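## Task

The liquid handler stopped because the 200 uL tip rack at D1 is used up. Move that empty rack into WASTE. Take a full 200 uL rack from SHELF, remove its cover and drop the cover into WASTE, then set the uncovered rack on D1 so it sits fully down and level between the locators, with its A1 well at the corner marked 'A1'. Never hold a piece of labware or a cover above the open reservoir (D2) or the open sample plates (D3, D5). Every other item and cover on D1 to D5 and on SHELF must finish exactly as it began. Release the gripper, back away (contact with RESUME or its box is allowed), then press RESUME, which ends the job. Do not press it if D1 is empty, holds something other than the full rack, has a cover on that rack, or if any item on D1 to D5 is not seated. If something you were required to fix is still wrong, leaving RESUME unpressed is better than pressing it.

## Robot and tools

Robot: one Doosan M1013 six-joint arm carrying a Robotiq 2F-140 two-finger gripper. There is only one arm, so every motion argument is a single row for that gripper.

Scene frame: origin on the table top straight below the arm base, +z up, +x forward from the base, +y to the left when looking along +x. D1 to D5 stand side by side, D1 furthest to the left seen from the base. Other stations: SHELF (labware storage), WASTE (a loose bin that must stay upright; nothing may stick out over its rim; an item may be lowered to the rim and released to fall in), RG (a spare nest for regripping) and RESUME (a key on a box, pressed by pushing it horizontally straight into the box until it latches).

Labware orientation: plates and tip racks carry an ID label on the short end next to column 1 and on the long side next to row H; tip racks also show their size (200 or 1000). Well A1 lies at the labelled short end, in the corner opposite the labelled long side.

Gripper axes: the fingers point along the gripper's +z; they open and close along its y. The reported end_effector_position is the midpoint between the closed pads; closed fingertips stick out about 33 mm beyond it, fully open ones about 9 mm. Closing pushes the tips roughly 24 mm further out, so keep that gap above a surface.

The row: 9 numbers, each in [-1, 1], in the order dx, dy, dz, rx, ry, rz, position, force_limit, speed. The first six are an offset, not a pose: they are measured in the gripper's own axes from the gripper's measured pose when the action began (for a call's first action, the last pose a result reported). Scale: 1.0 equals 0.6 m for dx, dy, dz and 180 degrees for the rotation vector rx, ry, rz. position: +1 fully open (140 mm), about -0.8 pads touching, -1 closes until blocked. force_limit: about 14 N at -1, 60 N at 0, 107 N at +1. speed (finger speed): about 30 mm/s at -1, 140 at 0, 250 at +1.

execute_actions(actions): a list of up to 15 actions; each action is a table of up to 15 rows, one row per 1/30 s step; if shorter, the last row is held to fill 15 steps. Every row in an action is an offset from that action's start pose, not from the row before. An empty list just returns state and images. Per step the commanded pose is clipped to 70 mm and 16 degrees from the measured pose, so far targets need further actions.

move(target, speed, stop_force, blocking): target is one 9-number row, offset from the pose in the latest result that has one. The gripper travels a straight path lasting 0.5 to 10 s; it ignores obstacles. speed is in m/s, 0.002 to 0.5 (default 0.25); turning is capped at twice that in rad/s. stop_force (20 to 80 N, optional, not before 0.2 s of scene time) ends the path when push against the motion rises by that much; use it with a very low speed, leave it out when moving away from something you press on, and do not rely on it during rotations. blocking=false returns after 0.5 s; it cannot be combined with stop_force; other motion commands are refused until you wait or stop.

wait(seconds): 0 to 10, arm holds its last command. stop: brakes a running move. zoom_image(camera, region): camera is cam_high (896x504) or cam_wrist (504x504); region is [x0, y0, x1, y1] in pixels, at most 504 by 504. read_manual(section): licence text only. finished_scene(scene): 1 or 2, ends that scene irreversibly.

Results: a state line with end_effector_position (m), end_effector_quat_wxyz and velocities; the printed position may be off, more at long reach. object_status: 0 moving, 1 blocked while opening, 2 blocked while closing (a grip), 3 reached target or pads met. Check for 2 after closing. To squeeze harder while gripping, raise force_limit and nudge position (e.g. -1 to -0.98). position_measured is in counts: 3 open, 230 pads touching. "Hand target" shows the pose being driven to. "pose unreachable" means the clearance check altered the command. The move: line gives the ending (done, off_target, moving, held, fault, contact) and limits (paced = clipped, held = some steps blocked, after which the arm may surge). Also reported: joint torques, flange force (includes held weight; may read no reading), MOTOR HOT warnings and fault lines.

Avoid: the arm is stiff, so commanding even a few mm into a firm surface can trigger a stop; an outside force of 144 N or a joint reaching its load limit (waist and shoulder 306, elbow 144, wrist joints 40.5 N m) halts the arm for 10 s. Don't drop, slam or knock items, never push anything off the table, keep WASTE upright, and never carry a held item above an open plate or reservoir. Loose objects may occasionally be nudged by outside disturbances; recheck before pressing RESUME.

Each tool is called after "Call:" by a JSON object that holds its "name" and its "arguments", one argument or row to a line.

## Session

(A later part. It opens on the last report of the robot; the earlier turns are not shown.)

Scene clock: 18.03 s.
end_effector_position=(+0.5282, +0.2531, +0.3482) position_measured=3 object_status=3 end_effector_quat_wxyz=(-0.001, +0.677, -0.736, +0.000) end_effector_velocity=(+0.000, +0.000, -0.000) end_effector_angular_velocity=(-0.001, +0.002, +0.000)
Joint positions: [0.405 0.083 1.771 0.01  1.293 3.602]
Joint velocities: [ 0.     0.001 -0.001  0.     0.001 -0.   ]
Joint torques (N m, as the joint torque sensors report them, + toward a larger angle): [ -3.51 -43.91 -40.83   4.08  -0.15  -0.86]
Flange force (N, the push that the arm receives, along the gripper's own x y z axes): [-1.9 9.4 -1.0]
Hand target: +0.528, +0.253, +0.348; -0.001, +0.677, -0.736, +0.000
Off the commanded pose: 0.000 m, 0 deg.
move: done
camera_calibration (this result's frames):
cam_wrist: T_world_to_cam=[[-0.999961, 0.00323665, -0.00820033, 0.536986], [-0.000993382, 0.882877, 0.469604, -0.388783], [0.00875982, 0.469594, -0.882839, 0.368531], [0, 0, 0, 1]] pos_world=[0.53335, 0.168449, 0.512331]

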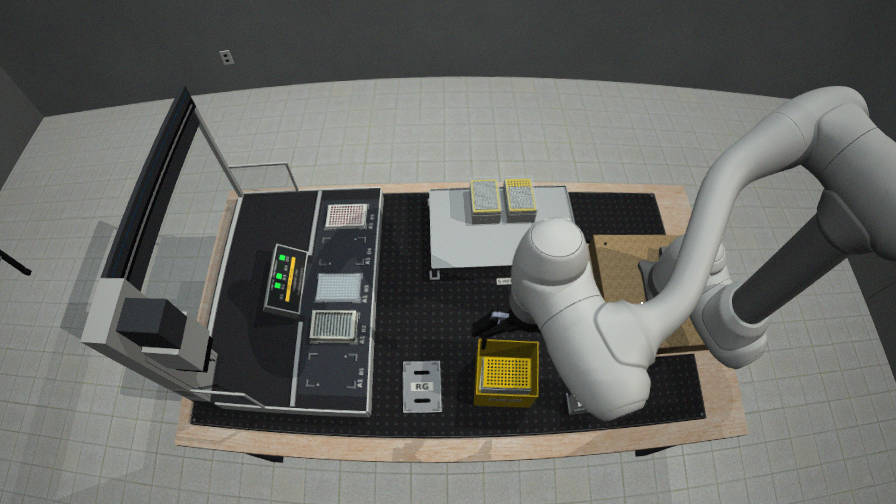

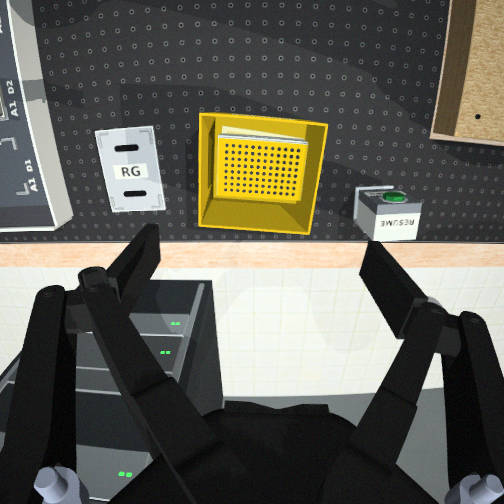

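Call:
{"name": "move", "arguments": {
  "target": [0.83,-0.131,0.013,0,0,0.4733,1,0,0],
  "speed": 0.45
}}

Call:
{"name": "zoom_image", "arguments": {
  "camera": "cam_wrist",
  "region": [130, 60, 390, 260]
}}

Scene clock: 20.27 s.
end_effector_position=(+0.5654, -0.2509, +0.3412) position_measured=3 object_status=3 end_effector_quat_wxyz=(+0.001, +0.000, +1.000, -0.000) end_effector_velocity=(+0.000, -0.000, -0.000) end_effector_angular_velocity=(-0.000, +0.000, +0.001)
Joint positions: [-0.447  0.144  1.722  0.001  1.285  4.238]
Joint velocities: [-0.     0.    -0.    -0.    -0.    -0.001]
Joint torques (N m, as the joint torque sensors report them, + toward a larger angle): [ -3.45 -48.67 -40.22   3.81  -0.35  -0.87]
Flange force (N, the push that the arm receives, along the gripper's own x y z axes): [4.3 8.6 -2.4]
Hand target: +0.565, -0.251, +0.341; +0.001, +0.000, +1.000, -0.000
Off the commanded pose: 0.002 m, 0 deg.
move: done
camera_calibration (this result's frames):
cam_wrist: T_world_to_cam=[[-0.0806391, 0.996713, -0.00778425, 0.305084], [0.878591, 0.0747663, 0.471686, -0.641263], [0.470717, 0.0311971, -0.881732, 0.227106], [0, 0, 0, 1]] pos_world=[0.481107, -0.263221, 0.505096]

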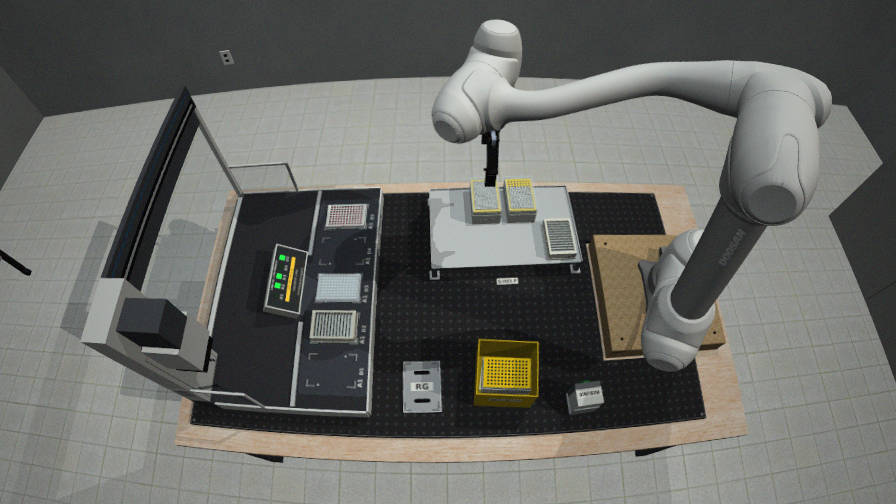

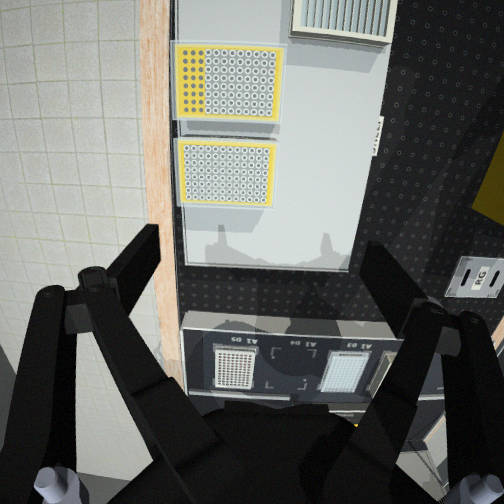

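Region (130, 60, 390, 260) of cam_wrist's 504x504 image, scaled by 1.938, with more detail than that image has; it fills the top 388 rows of this view, and the rest is white.

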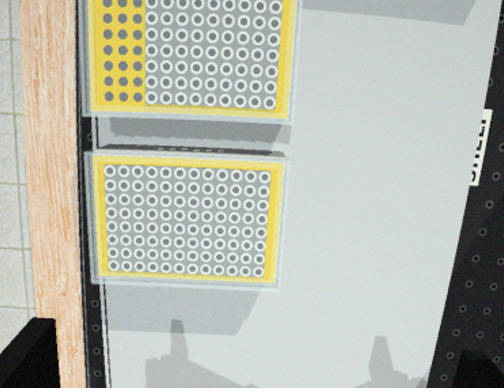

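Call:
{"name": "move", "arguments": {
  "target": [0,-0.0685,0.27,0,0,-0.011,1,0,0]
}}

Scene clock: 21.47 s.
end_effector_position=(+0.5654, -0.2923, +0.1791) position_measured=3 object_status=3 end_effector_quat_wxyz=(+0.001, -0.017, +1.000, -0.001) end_effector_velocity=(+0.000, -0.000, +0.000) end_effector_angular_velocity=(-0.001, -0.001, +0.002)
Joint positions: [-0.505  0.282  1.87   0.     0.999  4.147]
Joint velocities: [-0.    -0.    -0.    -0.    -0.001 -0.002]
Joint torques (N m, as the joint torque sensors report them, + toward a larger angle): [ -2.36 -57.21 -36.14   3.48  -0.09  -0.99]
Flange force (N, the push that the arm receives, along the gripper's own x y z axes): [5.9 8.4 -3.9]
Hand target: +0.565, -0.292, +0.179; +0.001, -0.017, +1.000, -0.001
Off the commanded pose: 0.001 m, 0 deg.
move: done
camera_calibration (this result's frames):
cam_wrist: T_world_to_cam=[[-0.114784, 0.993357, -0.00815645, 0.363528], [0.875661, 0.105055, 0.47136, -0.551089], [0.469086, 0.0469626, -0.881903, 0.0910098], [0, 0, 0, 1]] pos_world=[0.481604, -0.307493, 0.342989]

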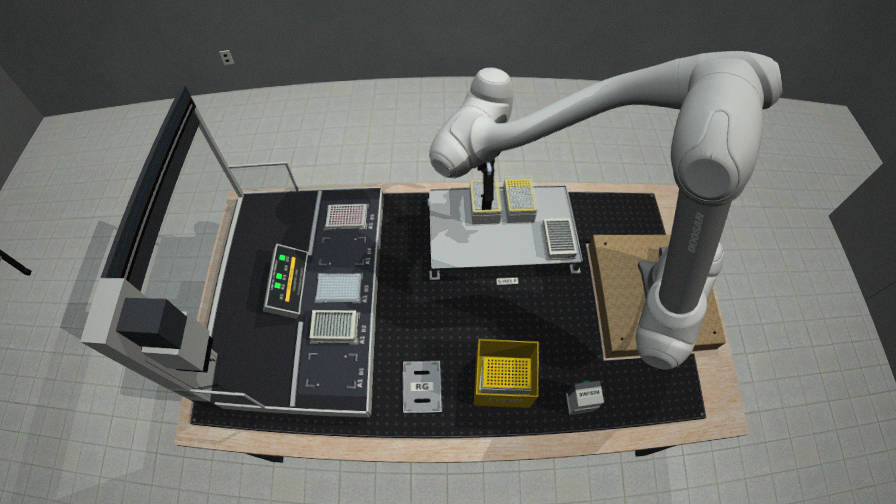

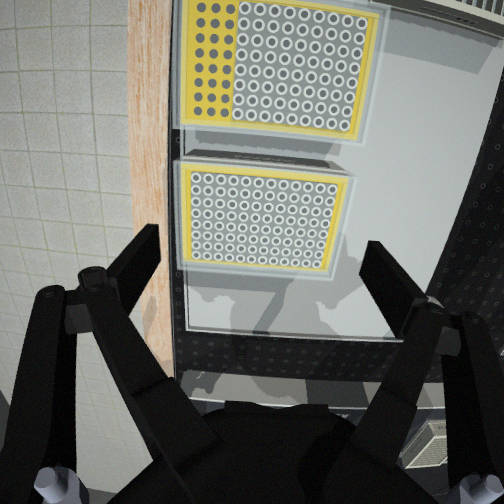

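Call:
{"name": "zoom_image", "arguments": {
  "camera": "cam_wrist",
  "region": [140, 130, 380, 300]
}}

Region (140, 130, 380, 300) of cam_wrist's 504x504 image, scaled by 2.100, with more detail than that image has; it fills the top 357 rows of this view, and the rest is white.

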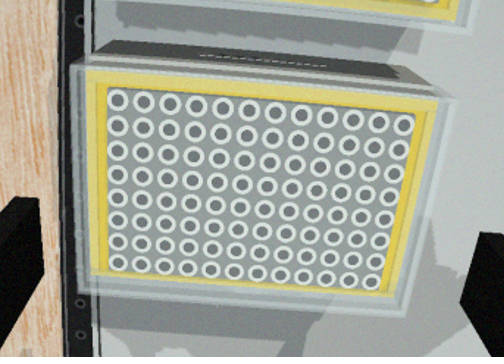

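Call:
{"name": "move", "arguments": {
  "target": [0.003,0,0.056,0,0,0,1,0,0],
  "speed": 0.06
}}

Call:
{"name": "move", "arguments": {
  "target": [0,0,0,0,0,0,-1,-0.4,-0.6]
}}

Call:
{"name": "move", "arguments": {
  "target": [0,0,-0.1,0,0,0,-1,-0.4,-0.6],
  "speed": 0.08
}}

Scene clock: 22.57 s.
end_effector_position=(+0.5636, -0.2924, +0.1454) position_measured=3 object_status=3 end_effector_quat_wxyz=(+0.001, -0.017, +1.000, -0.001) end_effector_velocity=(-0.000, -0.000, -0.000) end_effector_angular_velocity=(-0.000, +0.002, -0.001)
Joint positions: [-0.506  0.313  1.901  0.     0.937  4.145]
Joint velocities: [-0.     0.    -0.    -0.001  0.001  0.001]
Joint torques (N m, as the joint torque sensors report them, + toward a larger angle): [ -3.87 -60.1  -33.93   3.65  -0.13  -0.9 ]
Flange force (N, the push that the arm receives, along the gripper's own x y z axes): [1.7 8.6 -3.8]
Hand target: +0.564, -0.292, +0.145; +0.001, -0.017, +1.000, -0.001
Off the commanded pose: 0.000 m, 0 deg.
move: done
camera_calibration (this result's frames):
cam_wrist: T_world_to_cam=[[-0.11464, 0.993374, -0.008081, 0.36305], [0.8757, 0.104894, 0.471324, -0.533687], [0.469049, 0.0469561, -0.881923, 0.0621941], [0, 0, 0, 1]] pos_world=[0.479798, -0.307584, 0.309324]

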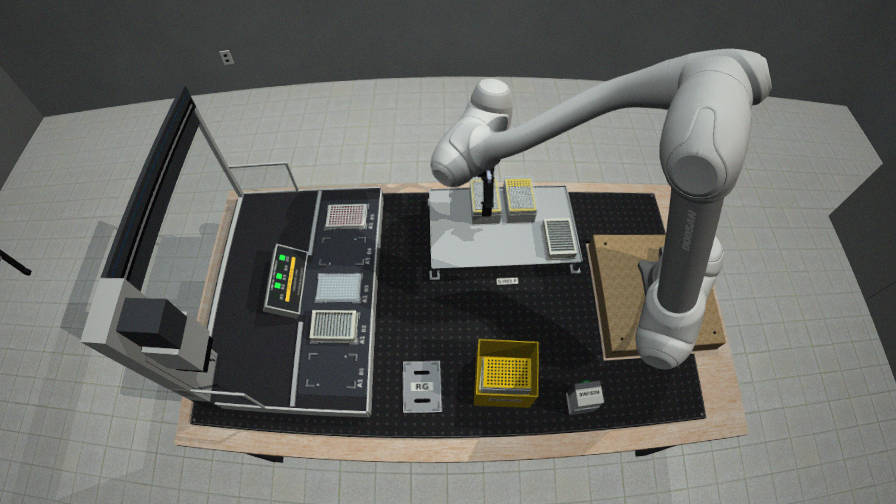

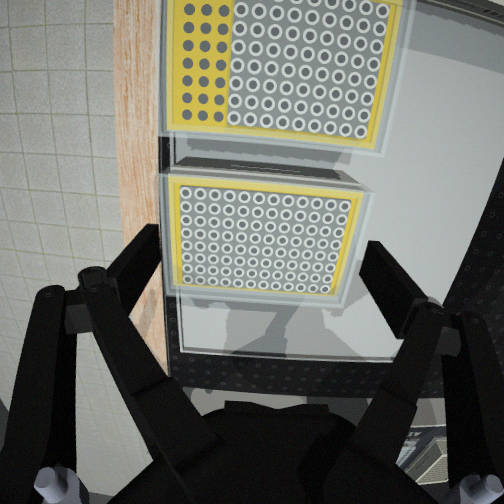

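Scene clock: 23.07 s.
end_effector_position=(+0.5636, -0.2924, +0.1454) position_measured=28 object_status=2 end_effector_quat_wxyz=(+0.001, -0.017, +1.000, -0.001) end_effector_velocity=(-0.000, +0.000, +0.000) end_effector_angular_velocity=(+0.000, +0.000, -0.002)
Joint positions: [-0.506  0.312  1.901  0.     0.937  4.145]
Joint velocities: [-0.    -0.     0.     0.     0.001  0.001]
Joint torques (N m, as the joint torque sensors report them, + toward a larger angle): [ -3.44 -35.4  -22.82   3.3   -3.01  -0.94]
Flange force (N, the push that the arm receives, along the gripper's own x y z axes): [11.6 13.7 -43.4]
Hand target: +0.564, -0.292, +0.145; +0.001, -0.017, +1.000, -0.001
Off the commanded pose: 0.000 m, 0 deg.
move: done
camera_calibration (this result's frames):
cam_wrist: T_world_to_cam=[[-0.114654, 0.993372, -0.00811619, 0.363071], [0.875689, 0.104922, 0.471338, -0.533681], [0.469066, 0.0469337, -0.881915, 0.0621874], [0, 0, 0, 1]] pos_world=[0.479797, -0.307588, 0.309335]

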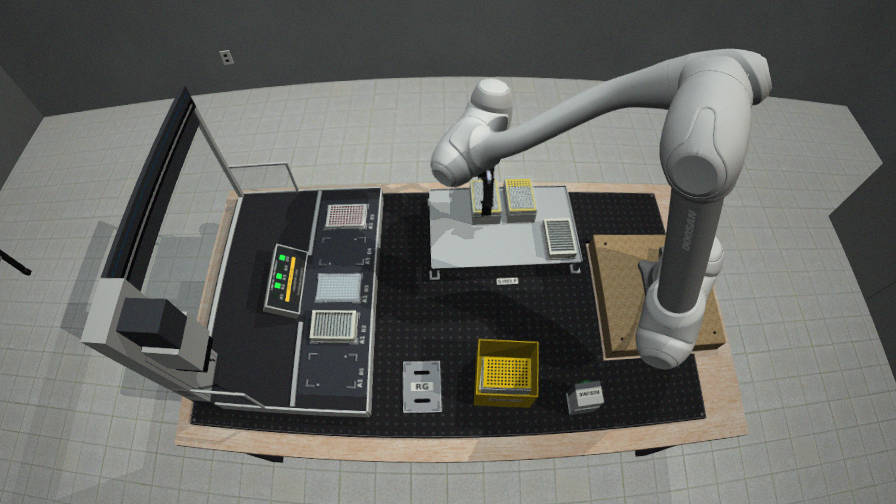

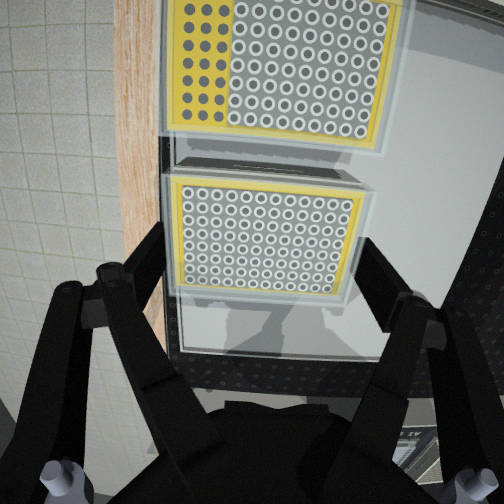

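Scene clock: 24.10 s.
end_effector_position=(+0.5636, -0.2924, +0.2055) position_measured=29 object_status=2 end_effector_quat_wxyz=(+0.001, -0.017, +1.000, -0.001) end_effector_velocity=(+0.000, +0.000, +0.000) end_effector_angular_velocity=(-0.000, -0.000, +0.001)
Joint positions: [-0.506  0.257  1.848  0.     1.046  4.145]
Joint velocities: [ 0.     0.    -0.    -0.     0.    -0.001]
Joint torques (N m, as the joint torque sensors report them, + toward a larger angle): [ -3.15 -56.43 -37.14   3.58   0.02  -0.9 ]
Flange force (N, the push that the arm receives, along the gripper's own x y z axes): [5.1 9.4 -3.4]
Hand target: +0.564, -0.292, +0.205; +0.001, -0.017, +1.000, -0.001
Off the commanded pose: 0.000 m, 0 deg.
move: done
camera_calibration (this result's frames):
cam_wrist: T_world_to_cam=[[-0.114783, 0.993357, -0.00815608, 0.363577], [0.875628, 0.10505, 0.471423, -0.561956], [0.469148, 0.0469697, -0.88187, 0.115151], [0, 0, 0, 1]] pos_world=[0.479774, -0.307537, 0.369433]

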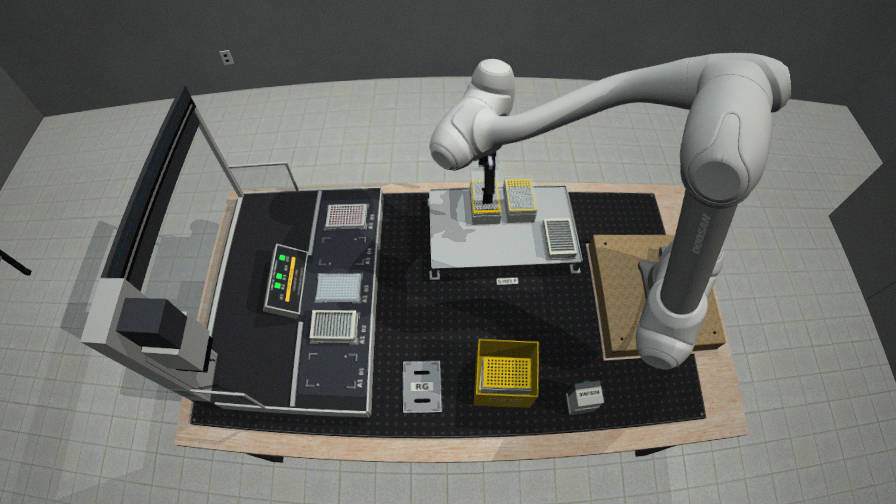

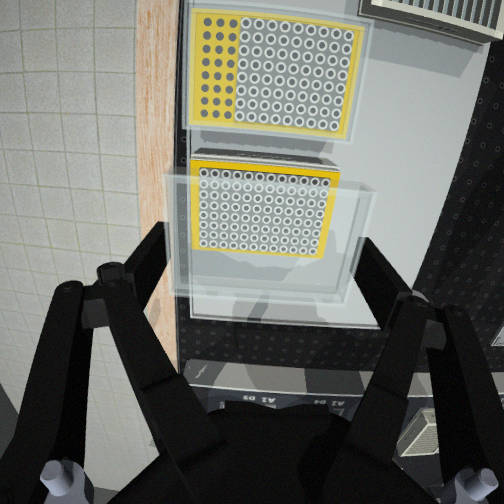

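Call:
{"name": "move", "arguments": {
  "target": [0.028,0.910,0,0,0,-0.4617,-1,-0.4,-0.6],
  "speed": 0.45
}}

Call:
{"name": "move", "arguments": {
  "target": [0,0,0.07,0,0,0,-1,-0.4,-0.6],
  "speed": 0.12
}}

Scene clock: 26.23 s.
end_effector_position=(+0.5272, +0.2539, +0.2046) position_measured=29 object_status=2 end_effector_quat_wxyz=(+0.001, -0.676, +0.737, -0.000) end_effector_velocity=(-0.001, -0.000, +0.000) end_effector_angular_velocity=(-0.001, +0.002, +0.001)
Joint positions: [0.409 0.179 1.942 0.011 1.026 3.605]
Joint velocities: [ 0.    -0.     0.    -0.     0.003 -0.001]
Joint torques (N m, as the joint torque sensors report them, + toward a larger angle): [ -3.38 -49.33 -36.61   3.48  -0.16  -0.93]
Flange force (N, the push that the arm receives, along the gripper's own x y z axes): [-1.5 9.2 -3.0]
Hand target: +0.527, +0.254, +0.205; +0.001, -0.676, +0.737, -0.000
Off the commanded pose: 0.002 m, 0 deg.
move: done
camera_calibration (this result's frames):
cam_wrist: T_world_to_cam=[[-0.999953, 0.00544723, -0.00804054, 0.534275], [0.00103536, 0.882971, 0.469426, -0.323108], [0.00965663, 0.469396, -0.882935, 0.241006], [0, 0, 0, 1]] pos_world=[0.532257, 0.169257, 0.368764]

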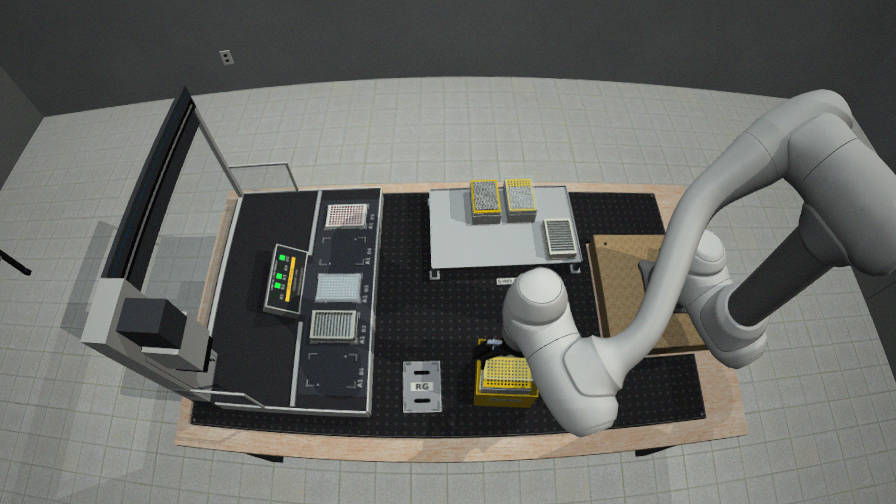

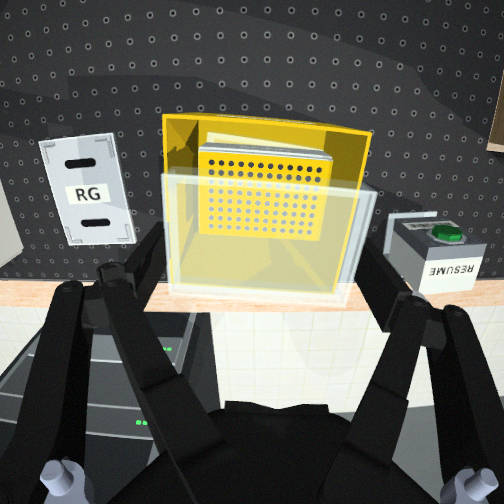

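Scene clock: 26.97 s.
end_effector_position=(+0.5272, +0.2538, +0.1626) position_measured=29 object_status=2 end_effector_quat_wxyz=(+0.000, -0.676, +0.737, -0.000) end_effector_velocity=(-0.000, +0.000, -0.001) end_effector_angular_velocity=(+0.000, -0.000, +0.001)
Joint positions: [0.41  0.219 1.982 0.011 0.947 3.605]
Joint velocities: [ 0.001  0.     0.001  0.    -0.002 -0.   ]
Joint torques (N m, as the joint torque sensors report them, + toward a larger angle): [ -1.77 -53.03 -34.21   3.52  -0.19  -0.93]
Flange force (N, the push that the arm receives, along the gripper's own x y z axes): [-0.8 5.4 -2.8]
Hand target: +0.527, +0.254, +0.163; +0.001, -0.676, +0.737, -0.000
Off the commanded pose: 0.000 m, 0 deg.
move: done
camera_calibration (this result's frames):
cam_wrist: T_world_to_cam=[[-0.999953, 0.00555189, -0.00800259, 0.533905], [0.00114623, 0.883002, 0.469367, -0.303337], [0.00967218, 0.469336, -0.882967, 0.203923], [0, 0, 0, 1]] pos_world=[0.532255, 0.169175, 0.326706]

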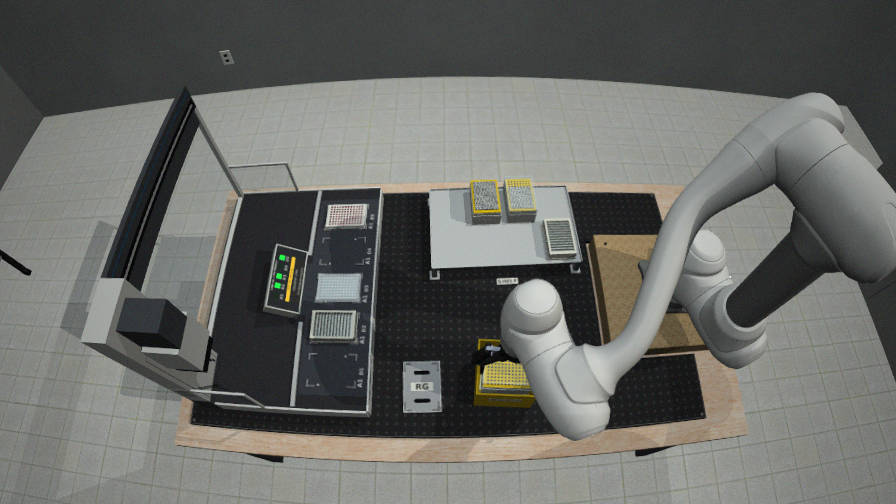

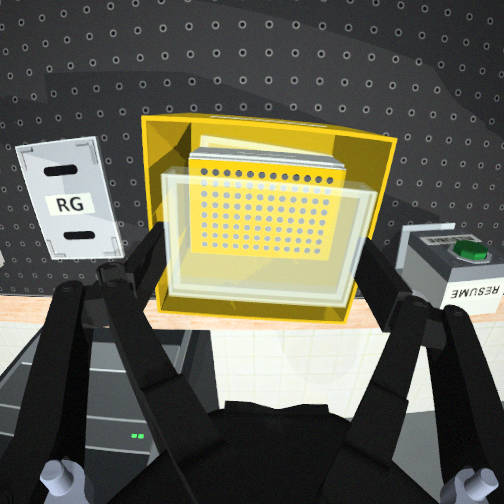

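Call:
{"name": "move", "arguments": {
  "target": [0,0,0,0,0,0,1,0,0]
}}

Call:
{"name": "move", "arguments": {
  "target": [0.902,-0.139,-0.05,0,0,0.4617,1,0,0],
  "speed": 0.45
}}

Scene clock: 27.73 s.
end_effector_position=(+0.5273, +0.2538, +0.1626) position_measured=3 object_status=3 end_effector_quat_wxyz=(+0.000, -0.676, +0.737, -0.000) end_effector_velocity=(+0.000, -0.000, -0.000) end_effector_angular_velocity=(+0.000, -0.000, -0.002)
Joint positions: [0.41  0.219 1.982 0.011 0.947 3.605]
Joint velocities: [-0.001 -0.     0.001 -0.    -0.001  0.001]
Joint torques (N m, as the joint torque sensors report them, + toward a larger angle): [ -4.14 -50.6  -34.09   3.33  -0.18  -1.03]
Flange force (N, the push that the arm receives, along the gripper's own x y z axes): [-2.9 9.9 -5.2]
Hand target: +0.527, +0.254, +0.163; +0.000, -0.676, +0.737, -0.000
Off the commanded pose: 0.000 m, 0 deg.
move: done
camera_calibration (this result's frames):
cam_wrist: T_world_to_cam=[[-0.999952, 0.00555063, -0.00801271, 0.53391], [0.00114033, 0.883, 0.469371, -0.303335], [0.00968053, 0.469339, -0.882965, 0.203917], [0, 0, 0, 1]] pos_world=[0.532257, 0.169176, 0.326706]

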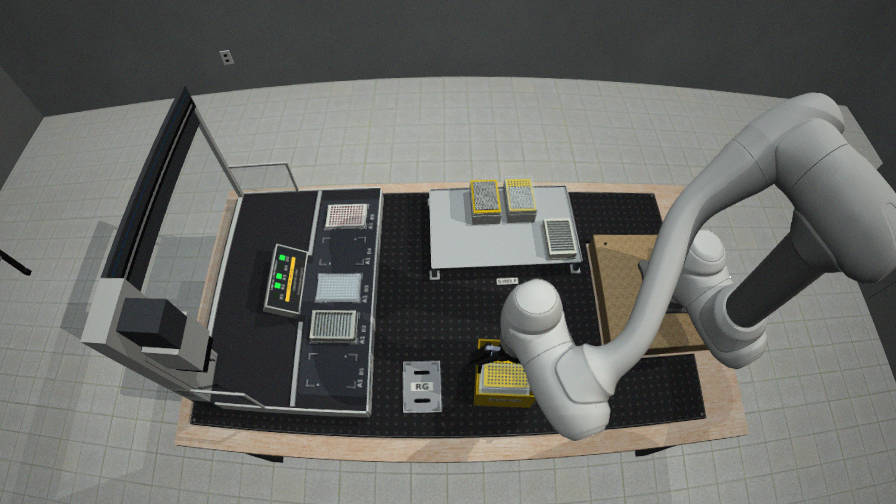

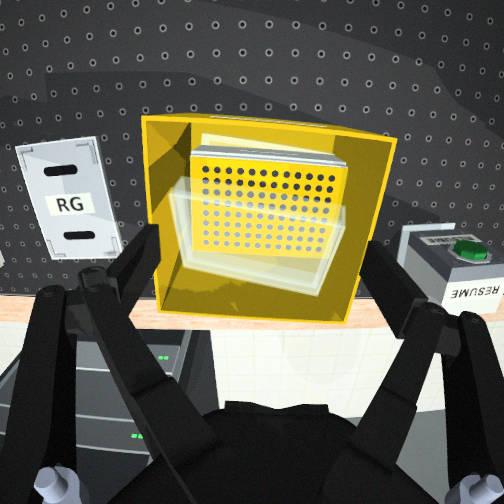

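Scene clock: 29.77 s.
end_effector_position=(+0.5646, -0.2936, +0.1935) position_measured=3 object_status=3 end_effector_quat_wxyz=(+0.001, -0.017, +1.000, -0.001) end_effector_velocity=(-0.000, +0.000, +0.000) end_effector_angular_velocity=(-0.000, -0.000, -0.000)
Joint positions: [-0.507  0.269  1.857  0.     1.025  4.145]
Joint velocities: [ 0.001 -0.001  0.    -0.     0.     0.001]
Joint torques (N m, as the joint torque sensors report them, + toward a larger angle): [ -2.54 -57.4  -36.04   3.52  -0.18  -0.97]
Flange force (N, the push that the arm receives, along the gripper's own x y z axes): [3.9 7.9 -4.1]
Hand target: +0.565, -0.294, +0.193; +0.001, -0.017, +1.000, -0.001
Off the commanded pose: 0.002 m, 0 deg.
move: done
camera_calibration (this result's frames):
cam_wrist: T_world_to_cam=[[-0.114697, 0.993367, -0.00814021, 0.364818], [0.875687, 0.104972, 0.471331, -0.557047], [0.469059, 0.0469321, -0.881919, 0.104165], [0, 0, 0, 1]] pos_world=[0.480783, -0.308812, 0.357388]

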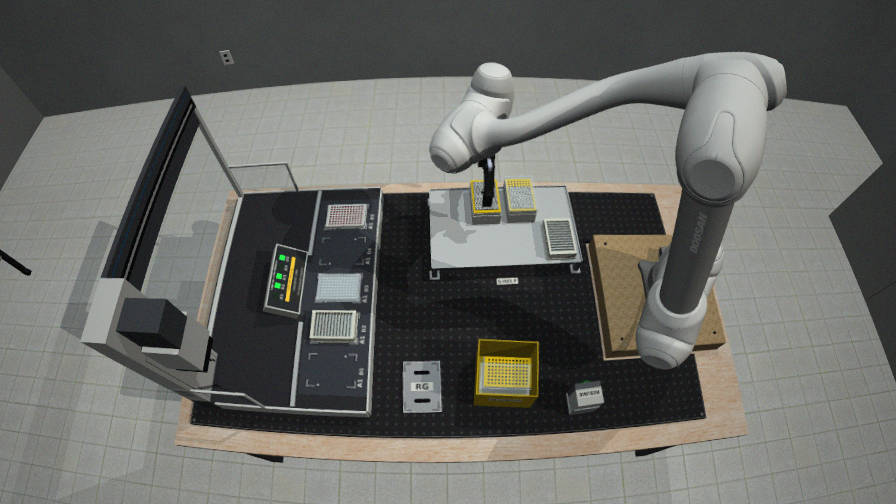

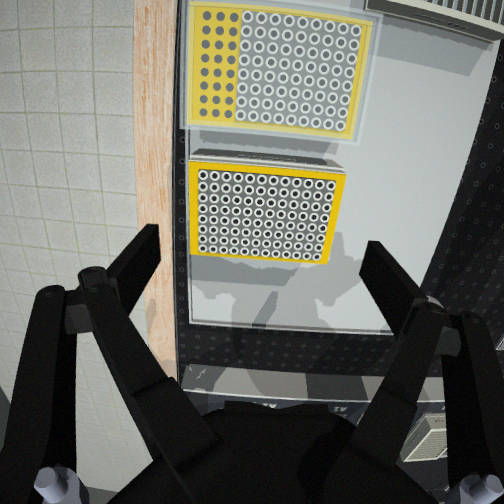

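Call:
{"name": "move", "arguments": {
  "target": [0.0015,0.003,0.15,0,0,0,1,0,0],
  "speed": 0.08
}}

Call:
{"name": "move", "arguments": {
  "target": [0,0,0,0,0,0,-1,0,-0.6]
}}

Call:
{"name": "move", "arguments": {
  "target": [0,0,-0.17,0,0,0,-1,0,-0.6],
  "speed": 0.2
}}

Scene clock: 31.23 s.
end_effector_position=(+0.5635, -0.2920, +0.1033) position_measured=3 object_status=3 end_effector_quat_wxyz=(+0.001, -0.017, +1.000, -0.001) end_effector_velocity=(+0.001, +0.000, +0.000) end_effector_angular_velocity=(-0.001, -0.001, +0.002)
Joint positions: [-0.506  0.357  1.933  0.     0.861  4.146]
Joint velocities: [ 0.001 -0.    -0.    -0.    -0.001 -0.001]
Joint torques (N m, as the joint torque sensors report them, + toward a larger angle): [ -3.44 -60.56 -32.78   3.28  -0.16  -0.9 ]
Flange force (N, the push that the arm receives, along the gripper's own x y z axes): [5.5 10.3 -6.3]
Hand target: +0.564, -0.292, +0.103; +0.001, -0.017, +1.000, -0.001
Off the commanded pose: 0.000 m, 0 deg.
move: done
camera_calibration (this result's frames):
cam_wrist: T_world_to_cam=[[-0.11455, 0.993384, -0.00821471, 0.362285], [0.875794, 0.104886, 0.471151, -0.513904], [0.468895, 0.0467757, -0.882014, 0.0251341], [0, 0, 0, 1]] pos_world=[0.479789, -0.307162, 0.267271]

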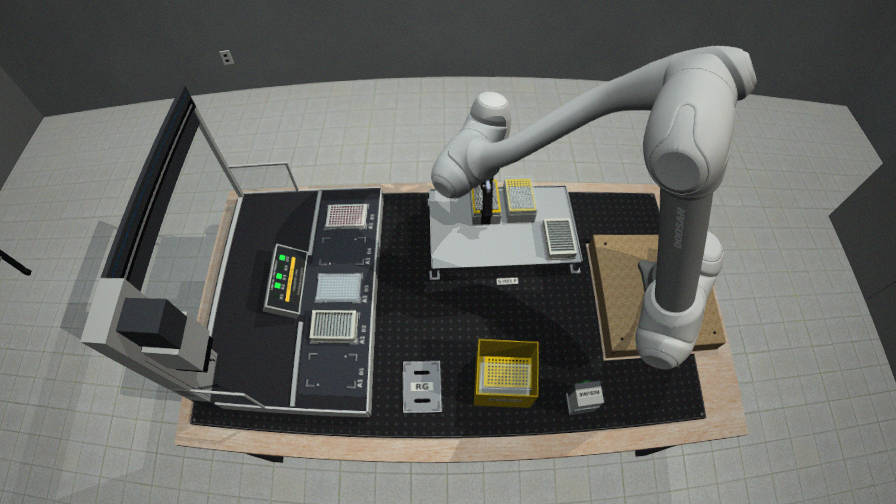

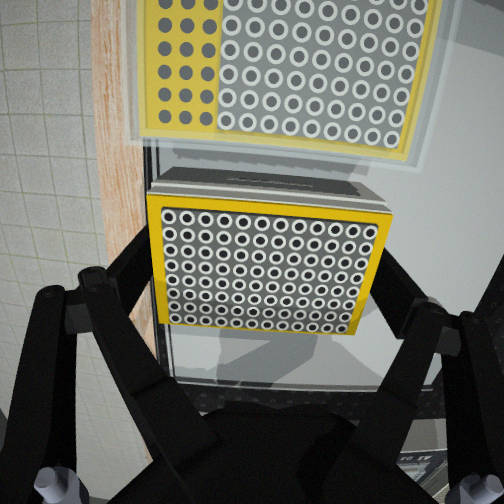

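Scene clock: 31.73 s.
end_effector_position=(+0.5636, -0.2920, +0.1034) position_measured=31 object_status=2 end_effector_quat_wxyz=(+0.001, -0.017, +1.000, -0.001) end_effector_velocity=(-0.000, +0.000, +0.000) end_effector_angular_velocity=(+0.000, +0.000, -0.001)
Joint positions: [-0.506  0.357  1.933  0.     0.861  4.146]
Joint velocities: [ 0.     0.    -0.     0.     0.001  0.001]
Joint torques (N m, as the joint torque sensors report them, + toward a larger angle): [ -1.87 -34.88 -19.58   3.21  -3.73  -0.92]
Flange force (N, the push that the arm receives, along the gripper's own x y z axes): [11.4 10.9 -50.8]
Hand target: +0.564, -0.292, +0.103; +0.001, -0.017, +1.000, -0.001
Off the commanded pose: 0.000 m, 0 deg.
move: done
camera_calibration (this result's frames):
cam_wrist: T_world_to_cam=[[-0.114548, 0.993383, -0.00826362, 0.362296], [0.875761, 0.104905, 0.471208, -0.513915], [0.468957, 0.0467391, -0.881984, 0.0251201], [0, 0, 0, 1]] pos_world=[0.479788, -0.30716, 0.26731]

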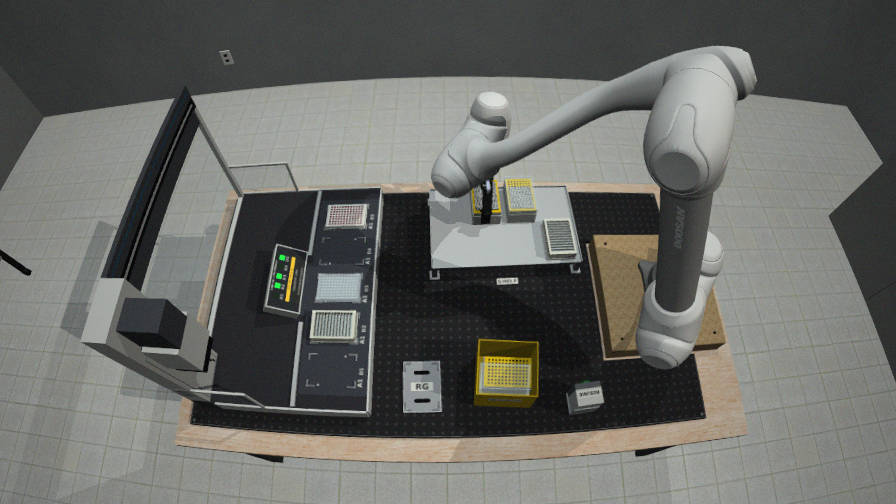

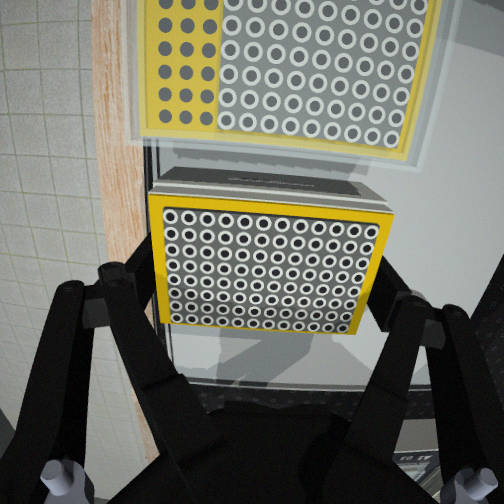

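Scene clock: 32.57 s.
end_effector_position=(+0.5635, -0.2918, +0.2055) position_measured=32 object_status=2 end_effector_quat_wxyz=(+0.001, -0.017, +1.000, -0.001) end_effector_velocity=(+0.000, +0.001, +0.000) end_effector_angular_velocity=(+0.002, -0.000, +0.003)
Joint positions: [-0.505  0.257  1.849  0.     1.046  4.146]
Joint velocities: [ 0.    -0.    -0.     0.002  0.001 -0.003]
Joint torques (N m, as the joint torque sensors report them, + toward a larger angle): [ -3.62 -57.79 -37.24   3.49  -0.16  -0.72]
Flange force (N, the push that the arm receives, along the gripper's own x y z axes): [2.9 8.9 -2.6]
Hand target: +0.564, -0.292, +0.205; +0.001, -0.017, +1.000, -0.001
Off the commanded pose: 0.000 m, 0 deg.
move: done
camera_calibration (this result's frames):
cam_wrist: T_world_to_cam=[[-0.114744, 0.993361, -0.00827435, 0.363057], [0.875673, 0.105075, 0.471335, -0.561995], [0.469075, 0.046837, -0.881916, 0.115165], [0, 0, 0, 1]] pos_world=[0.479762, -0.306989, 0.369458]

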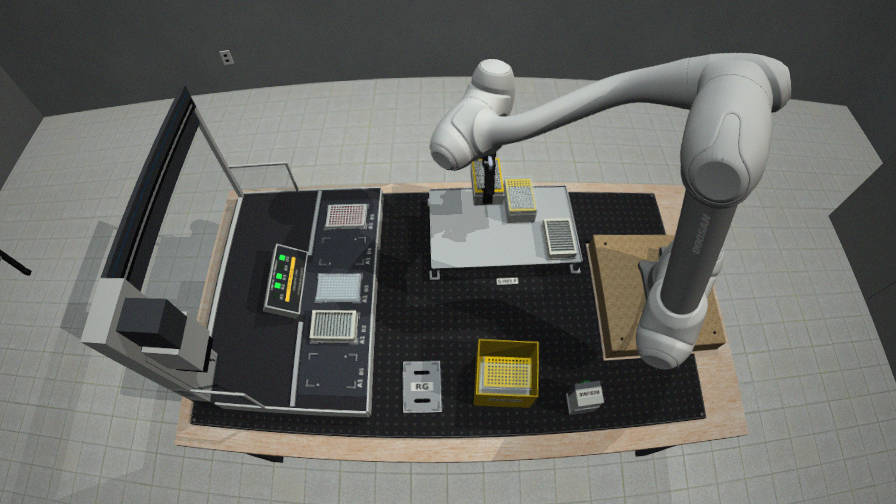

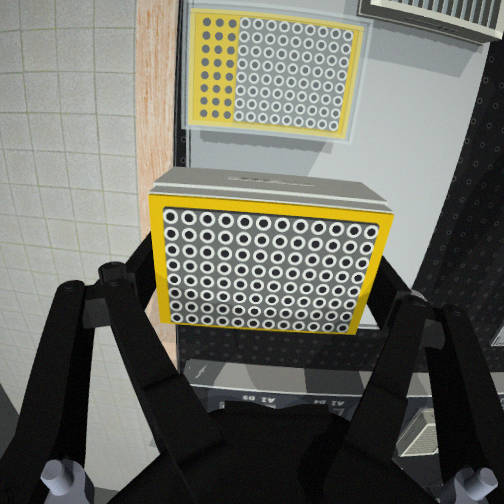

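Call:
{"name": "move", "arguments": {
  "target": [-0.3405,0.8665,0,0,0,-0.4892,-1,0,-0.6],
  "speed": 0.45
}}

Call:
{"name": "move", "arguments": {
  "target": [0,-0.402,0.09,0,0,0,-1,0,-0.6],
  "speed": 0.3
}}

Scene clock: 34.80 s.
end_effector_position=(+0.7491, +0.2360, +0.2045) position_measured=32 object_status=2 end_effector_quat_wxyz=(-0.000, +0.707, -0.707, +0.001) end_effector_velocity=(+0.000, +0.001, +0.001) end_effector_angular_velocity=(+0.001, -0.002, -0.000)
Joint positions: [0.283 0.472 1.537 0.009 1.14  3.395]
Joint velocities: [ 0.001 -0.001 -0.     0.    -0.001  0.001]
Joint torques (N m, as the joint torque sensors report them, + toward a larger angle): [ -3.94 -79.27 -39.1    3.83  -0.04  -0.77]
Flange force (N, the push that the arm receives, along the gripper's own x y z axes): [-1.7 10.8 -2.5]
Hand target: +0.749, +0.236, +0.204; -0.000, +0.707, -0.707, +0.001
Off the commanded pose: 0.002 m, 0 deg.
move: done
camera_calibration (this result's frames):
cam_wrist: T_world_to_cam=[[-0.996679, -0.0810157, -0.00815976, 0.774225], [-0.0753644, 0.879904, 0.469137, -0.249405], [-0.0308276, 0.468194, -0.883088, 0.277773], [0, 0, 0, 1]] pos_world=[0.761421, 0.152126, 0.368621]

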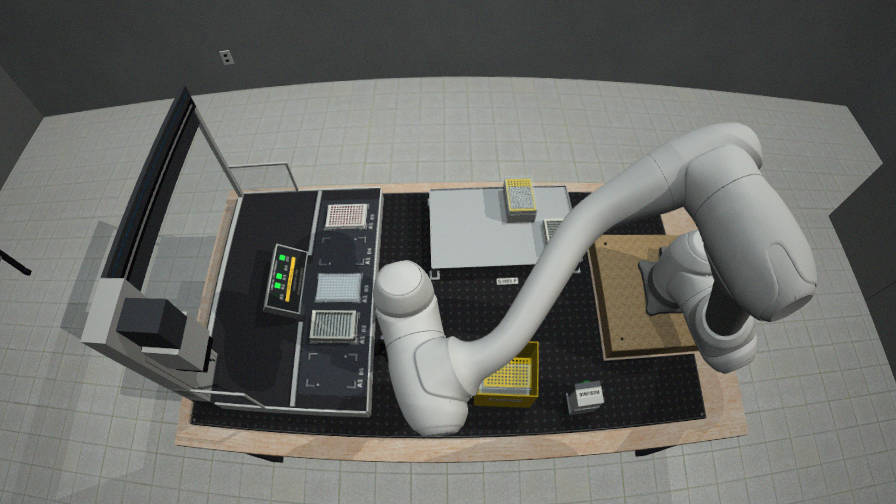

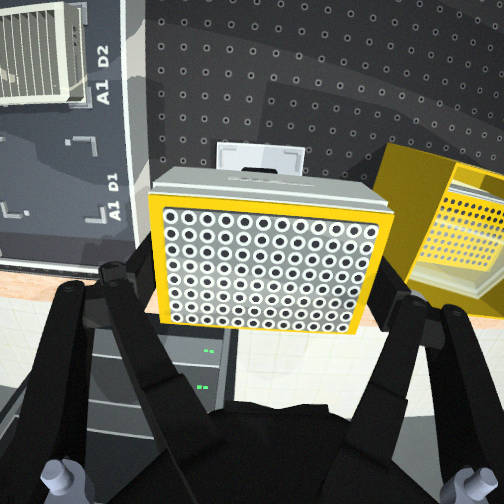

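Scene clock: 36.03 s.
end_effector_position=(+0.9902, +0.2360, +0.1504) position_measured=32 object_status=2 end_effector_quat_wxyz=(-0.001, +0.707, -0.707, +0.001) end_effector_velocity=(-0.000, +0.000, +0.001) end_effector_angular_velocity=(-0.000, +0.000, -0.001)
Joint positions: [0.224 0.881 0.936 0.008 1.332 3.337]
Joint velocities: [ 0.    -0.    -0.001 -0.     0.001  0.001]
Joint torques (N m, as the joint torque sensors report them, + toward a larger angle): [  -4.67 -111.83  -41.18    3.99   -0.09   -0.78]
Flange force (N, the push that the arm receives, along the gripper's own x y z axes): [0.4 17.9 -3.3]
Hand target: +0.990, +0.236, +0.150; -0.001, +0.707, -0.707, +0.001
Off the commanded pose: 0.001 m, 0 deg.
move: done
camera_calibration (this result's frames):
cam_wrist: T_world_to_cam=[[-0.99666, -0.08123, -0.0083535, 1.01408], [-0.0756429, 0.87986, 0.469174, -0.205648], [-0.0307611, 0.468239, -0.883066, 0.237339], [0, 0, 0, 1]] pos_world=[1.00244, 0.152184, 0.314542]

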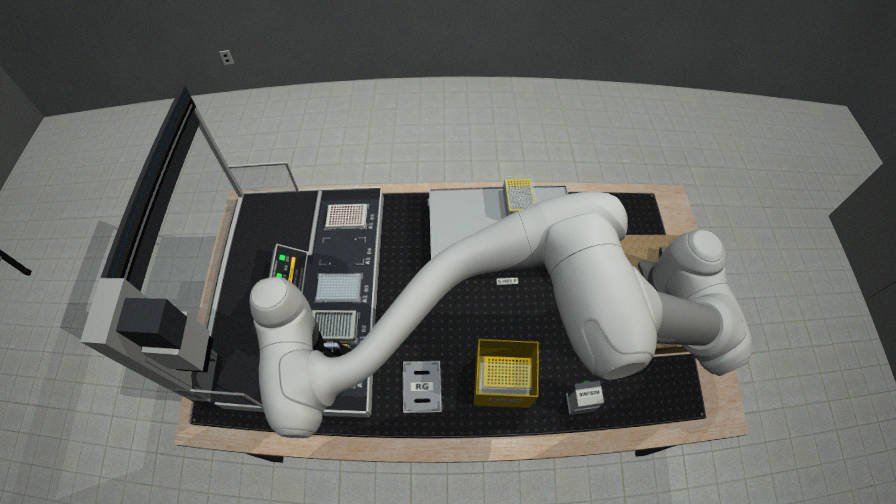

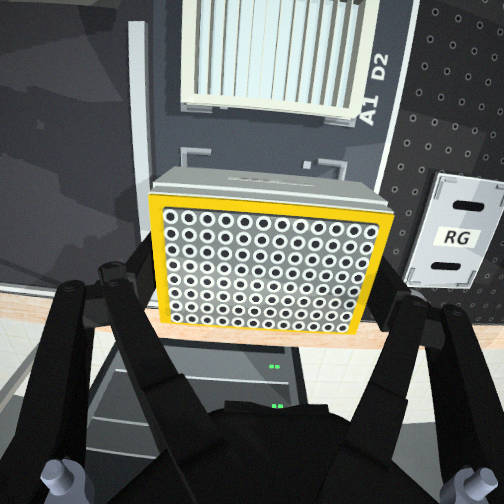

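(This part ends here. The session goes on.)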